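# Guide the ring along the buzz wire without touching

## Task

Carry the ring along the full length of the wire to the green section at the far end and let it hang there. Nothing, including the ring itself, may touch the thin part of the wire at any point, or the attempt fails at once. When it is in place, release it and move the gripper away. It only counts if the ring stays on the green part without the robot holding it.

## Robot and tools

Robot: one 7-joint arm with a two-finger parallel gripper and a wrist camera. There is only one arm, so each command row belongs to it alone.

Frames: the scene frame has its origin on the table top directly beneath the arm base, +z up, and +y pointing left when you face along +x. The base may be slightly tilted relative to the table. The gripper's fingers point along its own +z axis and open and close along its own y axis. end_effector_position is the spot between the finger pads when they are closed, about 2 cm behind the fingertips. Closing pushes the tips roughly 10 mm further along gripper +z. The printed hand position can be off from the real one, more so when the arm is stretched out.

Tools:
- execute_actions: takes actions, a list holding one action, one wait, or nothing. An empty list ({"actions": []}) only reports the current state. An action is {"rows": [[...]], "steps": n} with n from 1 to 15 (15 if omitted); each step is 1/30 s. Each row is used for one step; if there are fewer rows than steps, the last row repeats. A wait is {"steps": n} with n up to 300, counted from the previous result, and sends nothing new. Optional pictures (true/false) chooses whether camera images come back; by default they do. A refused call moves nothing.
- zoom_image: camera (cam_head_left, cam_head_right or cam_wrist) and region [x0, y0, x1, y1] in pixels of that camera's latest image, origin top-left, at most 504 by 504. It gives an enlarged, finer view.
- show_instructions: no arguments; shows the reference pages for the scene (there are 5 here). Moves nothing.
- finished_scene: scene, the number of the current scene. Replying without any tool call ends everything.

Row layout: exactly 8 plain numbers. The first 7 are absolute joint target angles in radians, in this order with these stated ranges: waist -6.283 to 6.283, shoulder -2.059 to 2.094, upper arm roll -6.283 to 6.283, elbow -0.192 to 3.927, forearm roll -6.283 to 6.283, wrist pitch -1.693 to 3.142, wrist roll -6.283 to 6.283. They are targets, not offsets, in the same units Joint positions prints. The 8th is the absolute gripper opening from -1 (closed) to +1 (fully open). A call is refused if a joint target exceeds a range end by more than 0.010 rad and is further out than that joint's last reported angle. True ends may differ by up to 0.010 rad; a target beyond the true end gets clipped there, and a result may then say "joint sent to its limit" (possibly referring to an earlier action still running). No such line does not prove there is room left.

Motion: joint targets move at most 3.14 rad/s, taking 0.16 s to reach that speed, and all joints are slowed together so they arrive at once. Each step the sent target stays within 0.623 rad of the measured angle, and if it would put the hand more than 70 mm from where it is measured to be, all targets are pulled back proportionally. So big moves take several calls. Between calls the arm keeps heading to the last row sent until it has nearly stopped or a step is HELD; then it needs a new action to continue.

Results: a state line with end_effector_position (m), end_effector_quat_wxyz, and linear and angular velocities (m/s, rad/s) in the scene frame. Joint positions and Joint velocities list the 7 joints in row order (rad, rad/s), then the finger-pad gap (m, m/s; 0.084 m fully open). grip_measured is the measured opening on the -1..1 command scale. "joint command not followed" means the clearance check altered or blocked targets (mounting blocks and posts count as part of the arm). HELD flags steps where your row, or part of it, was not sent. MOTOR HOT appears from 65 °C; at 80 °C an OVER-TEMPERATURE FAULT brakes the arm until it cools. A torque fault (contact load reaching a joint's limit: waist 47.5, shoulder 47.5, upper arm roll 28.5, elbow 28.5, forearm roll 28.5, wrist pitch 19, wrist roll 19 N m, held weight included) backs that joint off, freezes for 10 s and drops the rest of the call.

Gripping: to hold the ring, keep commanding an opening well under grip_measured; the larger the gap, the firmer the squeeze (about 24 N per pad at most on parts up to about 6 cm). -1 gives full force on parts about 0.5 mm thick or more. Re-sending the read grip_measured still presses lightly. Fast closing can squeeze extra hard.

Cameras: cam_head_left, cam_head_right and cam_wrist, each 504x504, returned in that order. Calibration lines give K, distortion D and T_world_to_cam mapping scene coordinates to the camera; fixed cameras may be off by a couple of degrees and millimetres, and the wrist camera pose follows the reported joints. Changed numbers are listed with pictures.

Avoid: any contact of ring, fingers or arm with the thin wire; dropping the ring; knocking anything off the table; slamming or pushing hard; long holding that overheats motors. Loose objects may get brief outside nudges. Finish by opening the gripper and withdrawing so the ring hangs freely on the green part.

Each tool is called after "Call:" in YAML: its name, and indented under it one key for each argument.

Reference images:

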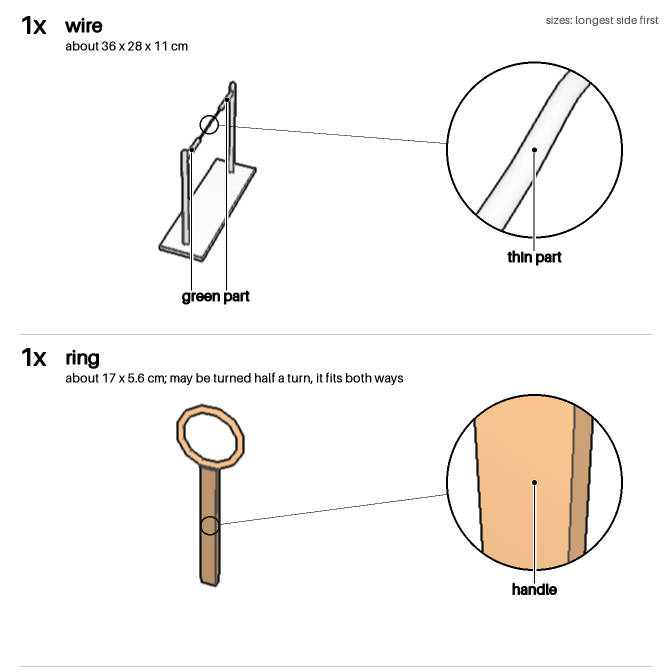

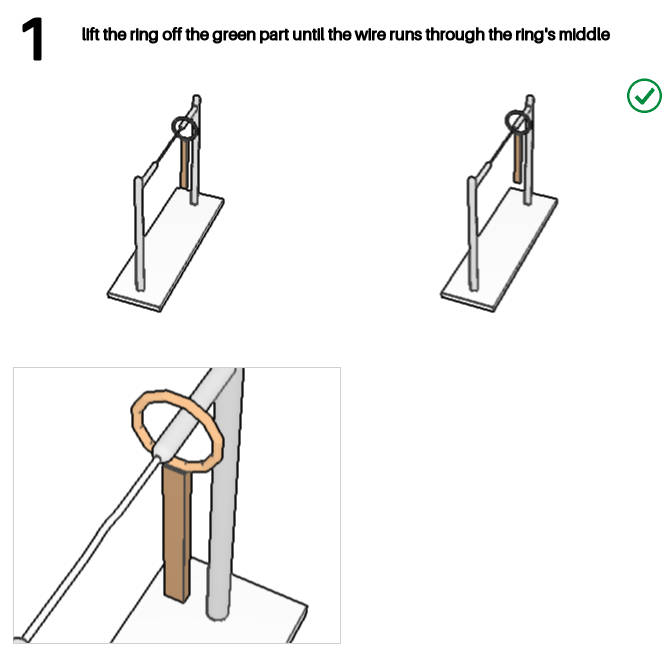

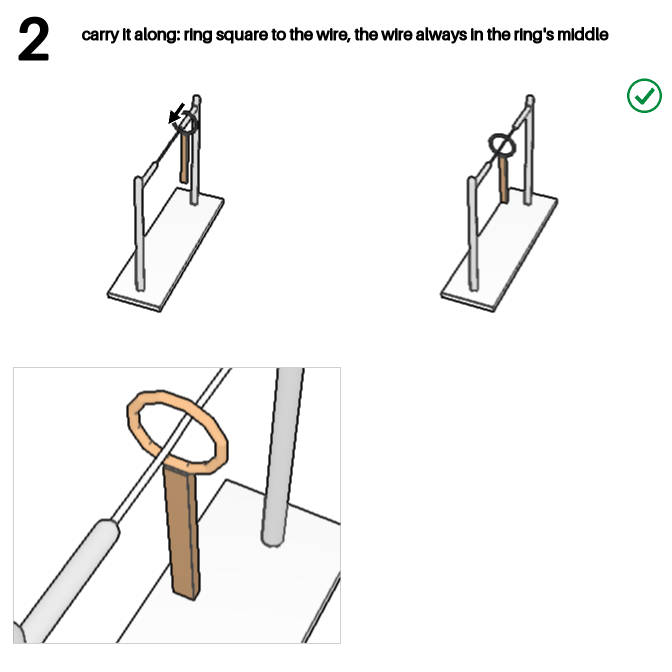

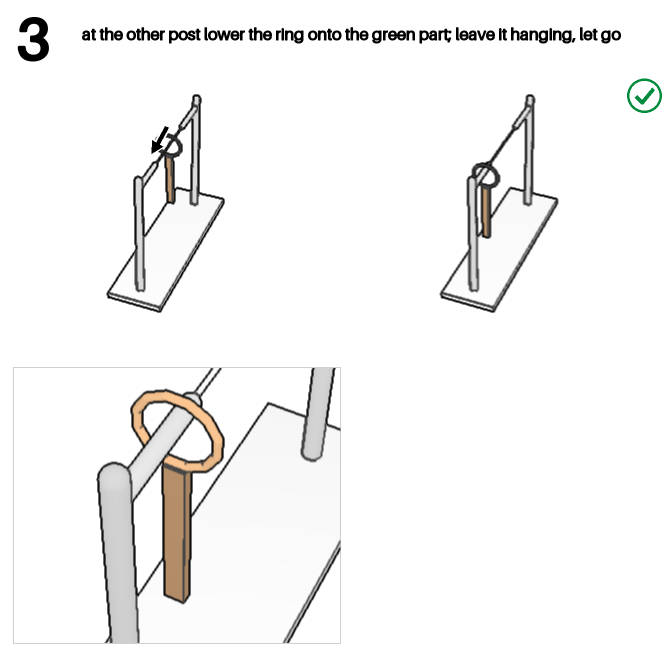

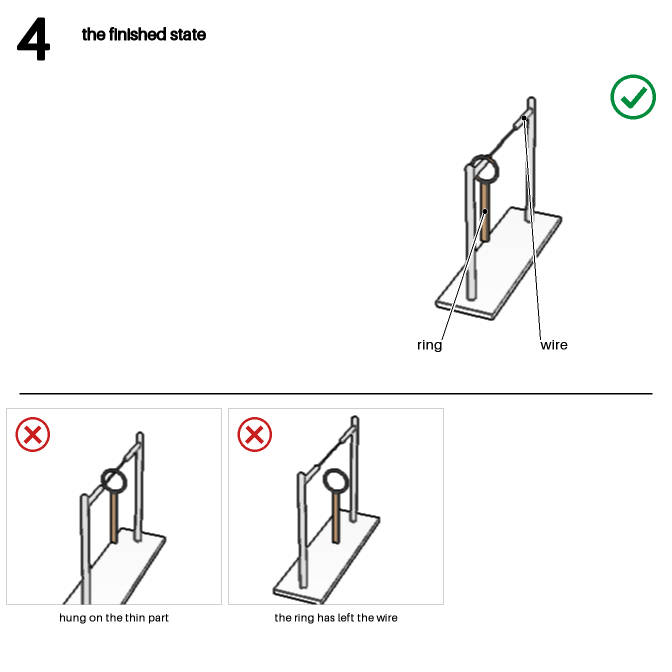

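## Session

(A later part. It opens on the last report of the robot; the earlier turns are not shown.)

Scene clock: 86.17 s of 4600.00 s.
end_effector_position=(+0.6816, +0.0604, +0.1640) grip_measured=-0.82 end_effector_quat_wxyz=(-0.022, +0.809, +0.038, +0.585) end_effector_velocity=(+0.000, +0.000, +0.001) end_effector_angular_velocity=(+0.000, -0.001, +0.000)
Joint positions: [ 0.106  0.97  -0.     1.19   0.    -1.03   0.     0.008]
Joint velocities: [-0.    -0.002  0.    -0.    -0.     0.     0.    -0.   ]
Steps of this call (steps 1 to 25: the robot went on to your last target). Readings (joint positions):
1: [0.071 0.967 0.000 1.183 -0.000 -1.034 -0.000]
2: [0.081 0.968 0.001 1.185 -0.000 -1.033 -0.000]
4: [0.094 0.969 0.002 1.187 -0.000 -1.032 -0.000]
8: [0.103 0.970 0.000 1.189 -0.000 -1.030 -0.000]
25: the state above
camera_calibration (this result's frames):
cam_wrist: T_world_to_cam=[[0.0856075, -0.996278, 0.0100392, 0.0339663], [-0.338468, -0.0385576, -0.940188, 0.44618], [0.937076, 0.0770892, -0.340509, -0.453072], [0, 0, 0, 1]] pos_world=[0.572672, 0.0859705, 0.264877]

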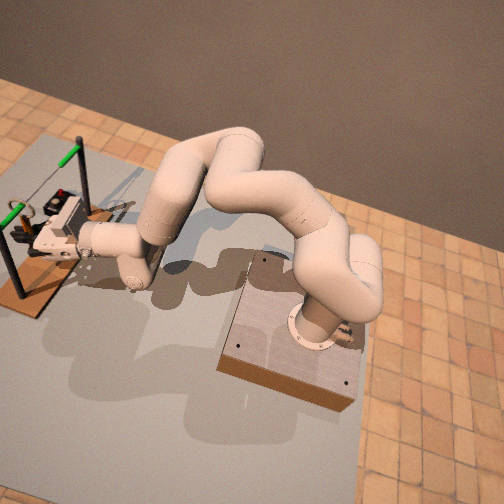

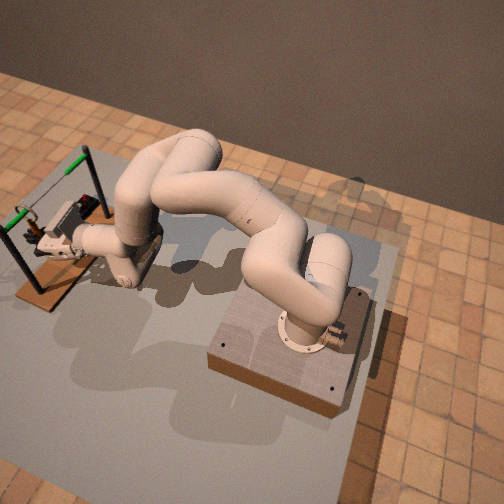

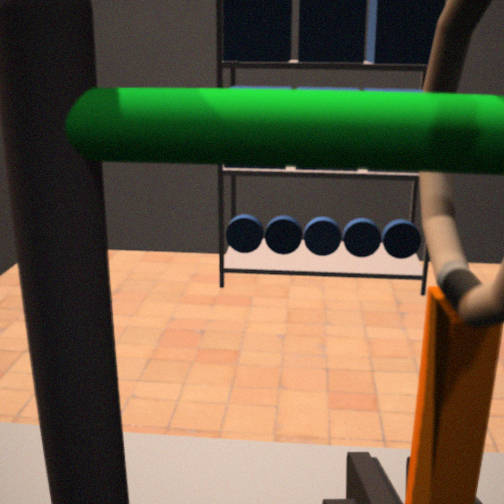

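Call:
execute_actions:
  actions:
    - {"rows":[[0.115,0.972,0,1.195,0,-1.027,0,-1],[0.125,0.974,0,1.2,0,-1.024,0,-1],[0.135,0.975,0,1.204,0,-1.021,0,-1]],"steps":15}
  pictures: false

Call:
execute_actions:
  actions:
    - {"rows":[[0.135,0.987,0,1.212,0,-1.025,0,-1],[0.135,0.987,0,1.212,0,-1.025,0,-1],[0.135,0.987,0,1.212,0,-1.025,0,-1],[0.135,0.999,0,1.219,0,-1.030,0,-1],[0.135,0.999,0,1.219,0,-1.030,0,-1],[0.135,0.999,0,1.219,0,-1.030,0,-1],[0.135,1.011,0,1.227,0,-1.034,0,-1]],"steps":15}
  pictures: false

Call:
execute_actions:
  actions:
    - {"steps":10}

Scene clock: 90.33 s of 4600.00 s.
end_effector_position=(+0.6830, +0.0798, +0.1638) grip_measured=-0.82 end_effector_quat_wxyz=(-0.031, +0.809, +0.049, +0.585) end_effector_velocity=(+0.001, +0.002, +0.001) end_effector_angular_velocity=(-0.001, -0.002, +0.002)
Joint positions: [ 0.134  0.975 -0.     1.204  0.    -1.021  0.     0.008]
Joint velocities: [ 0.003 -0.001 -0.001  0.002  0.     0.002 -0.    -0.   ]
Steps of this call (steps 1 to 15: the robot went on to your last target; steps 16 to 90: nothing new was sent; then 0.67 s passed at rest; steps 91 to 105: all 15 steps of this action). Readings (joint positions):
91: [0.106 0.970 -0.000 1.190 0.000 -1.030 0.000]
92: [0.107 0.970 -0.000 1.190 0.000 -1.030 0.000]
94: [0.112 0.971 -0.001 1.193 0.000 -1.028 0.000]
98: [0.129 0.974 0.001 1.201 -0.000 -1.023 -0.000]
105: the state above

Scene clock: 90.83 s of 4600.00 s.
end_effector_position=(+0.6830, +0.0806, +0.1524) grip_measured=-0.82 end_effector_quat_wxyz=(-0.031, +0.809, +0.050, +0.585) end_effector_velocity=(+0.003, +0.000, -0.002) end_effector_angular_velocity=(+0.002, -0.011, -0.000)
Joint positions: [ 0.135  1.009 -0.     1.226  0.    -1.033 -0.     0.008]
Joint velocities: [-0.     0.017 -0.     0.02   0.    -0.009  0.001 -0.   ]
Steps of this call (steps 1 to 15: all 15 steps of this action). Readings (joint positions):
1: [0.134 0.975 -0.000 1.204 0.000 -1.021 0.000]
2: [0.134 0.976 -0.000 1.204 0.000 -1.021 0.000]
4: [0.135 0.980 -0.000 1.208 0.000 -1.023 0.000]
8: [0.135 0.993 -0.000 1.215 0.000 -1.027 0.000]
15: the state above

Scene clock: 91.17 s of 4600.00 s.
end_effector_position=(+0.6831, +0.0806, +0.1521) grip_measured=-0.82 end_effector_quat_wxyz=(-0.031, +0.809, +0.050, +0.585) end_effector_velocity=(-0.000, +0.000, -0.000) end_effector_angular_velocity=(-0.001, +0.000, +0.001)
Joint positions: [ 0.135  1.011 -0.     1.227  0.    -1.034  0.     0.008]
Joint velocities: [ 0.    -0.     0.    -0.001 -0.    -0.    -0.001  0.   ]
Steps of this call (steps 1 to 10: the robot went on to your last target). Readings (joint positions):
1: [0.135 1.010 -0.000 1.226 0.000 -1.033 -0.000]
2: [0.135 1.010 -0.000 1.226 0.000 -1.034 0.000]
4: [0.135 1.010 -0.000 1.227 0.000 -1.034 0.000]
8: [0.135 1.011 -0.000 1.227 0.000 -1.034 0.000]
10: the state above
camera_calibration (this result's frames):
cam_wrist: T_world_to_cam=[[0.114585, -0.993362, 0.0100618, 0.0340018], [-0.337308, -0.0484316, -0.940148, 0.43629], [0.934395, 0.104333, -0.340619, -0.460439], [0, 0, 0, 1]] pos_world=[0.5735, 0.102945, 0.253001]

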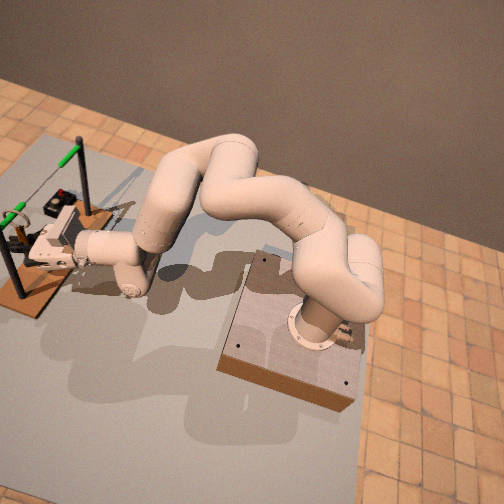

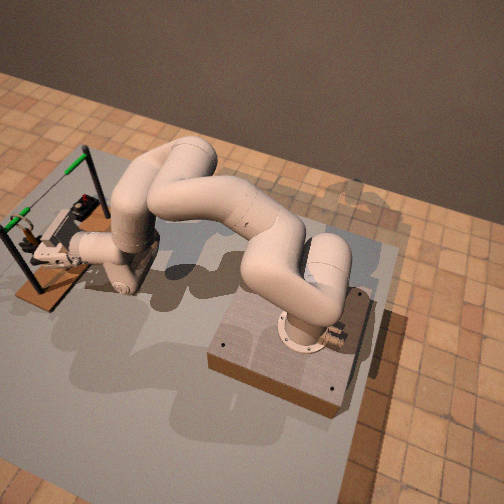

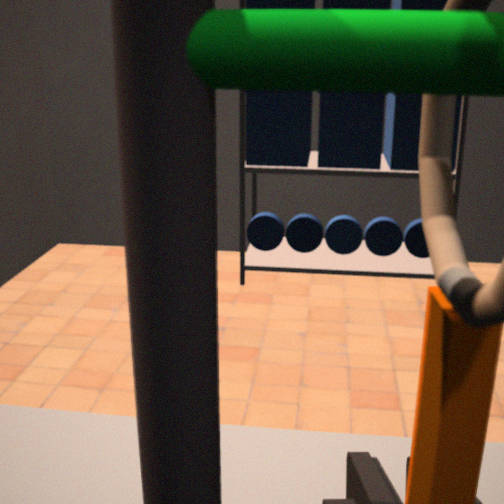

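About 2 mm above resting. Release and retreat.

Call:
execute_actions:
  actions:
    - {"rows":[[0.135,1.011,0,1.227,0,-1.034,0,-0.2]],"steps":15}
  pictures: false

Call:
execute_actions:
  actions:
    - {"rows":[[0.135,0.956,0,0.904,0,-1.302,0,-0.2]],"steps":15}
  pictures: false

Call:
execute_actions:
  actions:
    - {"steps":30}

Scene clock: 94.07 s of 4600.00 s.
end_effector_position=(+0.6831, +0.0806, +0.1520) grip_measured=-0.22 end_effector_quat_wxyz=(-0.031, +0.809, +0.050, +0.585) end_effector_velocity=(-0.000, +0.000, -0.001) end_effector_angular_velocity=(-0.001, +0.000, +0.000)
Joint positions: [ 0.135  1.011 -0.     1.227  0.    -1.034  0.     0.035]
Joint velocities: [ 0.     0.001 -0.     0.001  0.    -0.    -0.001  0.   ]
Steps of this call (steps 1 to 15: the robot went on to your last target; steps 16 to 72: nothing new was sent; steps 73 to 87: all 15 steps of this action). Readings (joint positions):
73: [0.135 1.011 0.000 1.227 0.000 -1.034 0.000]
74: [0.135 1.011 0.000 1.227 -0.000 -1.034 -0.000]
76: [0.135 1.011 -0.000 1.227 0.000 -1.034 0.000]
80: [0.135 1.011 -0.000 1.227 0.000 -1.034 0.000]
87: the state above

Scene clock: 94.57 s of 4600.00 s.
end_effector_position=(+0.5917, +0.0698, +0.1387) grip_measured=-0.21 end_effector_quat_wxyz=(-0.031, +0.809, +0.050, +0.585) end_effector_velocity=(-0.032, -0.003, +0.011) end_effector_angular_velocity=(+0.002, -0.031, +0.002)
Joint positions: [ 0.135  0.958 -0.     0.917 -0.    -1.291  0.     0.035]
Joint velocities: [ 0.001 -0.03   0.    -0.114  0.    -0.115 -0.002 -0.   ]
Steps of this call (steps 1 to 15: all 15 steps of this action). Readings (joint positions):
1: [0.135 1.011 -0.000 1.227 0.000 -1.034 -0.000]
2: [0.135 1.011 0.000 1.225 0.000 -1.036 0.000]
4: [0.135 1.003 0.000 1.194 0.000 -1.066 0.000]
8: [0.135 0.980 -0.000 1.037 -0.000 -1.189 -0.000]
15: the state above

Scene clock: 95.57 s of 4600.00 s.
end_effector_position=(+0.5877, +0.0693, +0.1387) grip_measured=-0.21 end_effector_quat_wxyz=(-0.031, +0.809, +0.050, +0.585) end_effector_velocity=(+0.000, -0.001, +0.000) end_effector_angular_velocity=(+0.001, -0.001, -0.002)
Joint positions: [ 0.135  0.956 -0.     0.904  0.    -1.302  0.     0.035]
Joint velocities: [-0.001  0.     0.     0.001  0.    -0.     0.001 -0.   ]
Steps of this call (steps 1 to 30: the robot went on to your last target). Readings (joint positions):
1: [0.135 0.957 -0.000 0.914 0.000 -1.294 0.000]
2: [0.135 0.957 -0.000 0.911 0.000 -1.297 0.000]
4: [0.135 0.956 0.000 0.908 0.000 -1.299 0.000]
8: [0.135 0.956 0.000 0.906 0.000 -1.301 0.000]
30: the state above
The arm was judged still, so your last target was given up. Only a new action makes it travel on or press farther. Fingers that are still opening or closing keep moving.
camera_calibration (this result's frames):
cam_wrist: T_world_to_cam=[[0.11459, -0.993362, 0.0100592, 0.0338426], [-0.337407, -0.0484417, -0.940112, 0.391051], [0.934359, 0.104333, -0.340718, -0.374672], [0, 0, 0, 1]] pos_world=[0.478143, 0.0916517, 0.239634]

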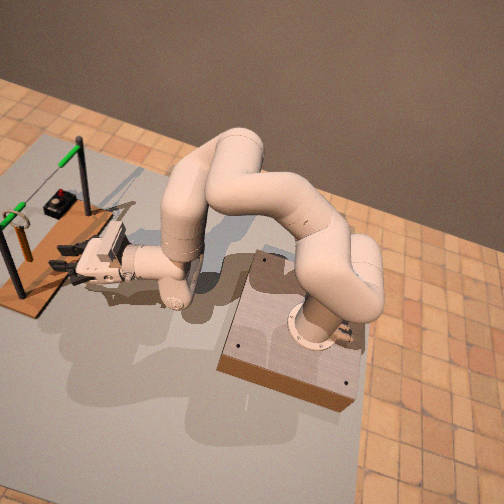

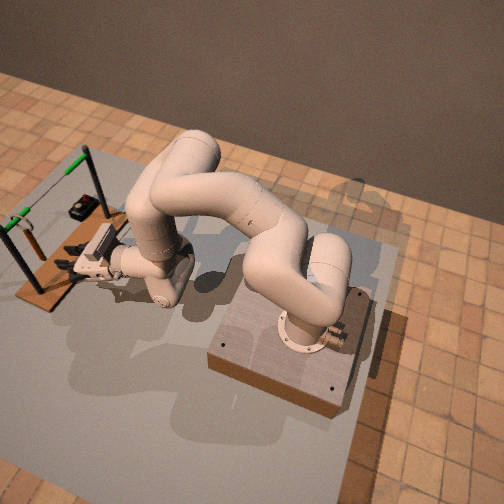

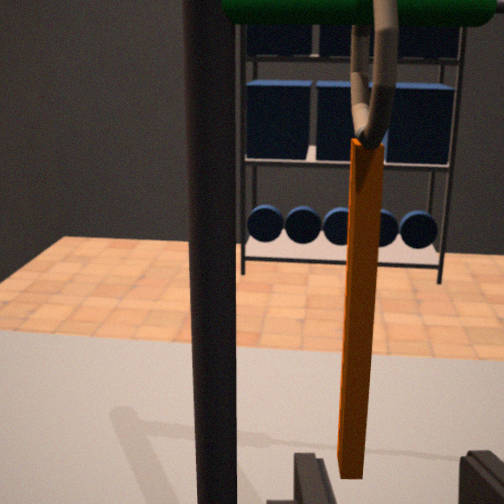

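Call:
finished_scene:
  scene: 1

The scene is finished: the task was done.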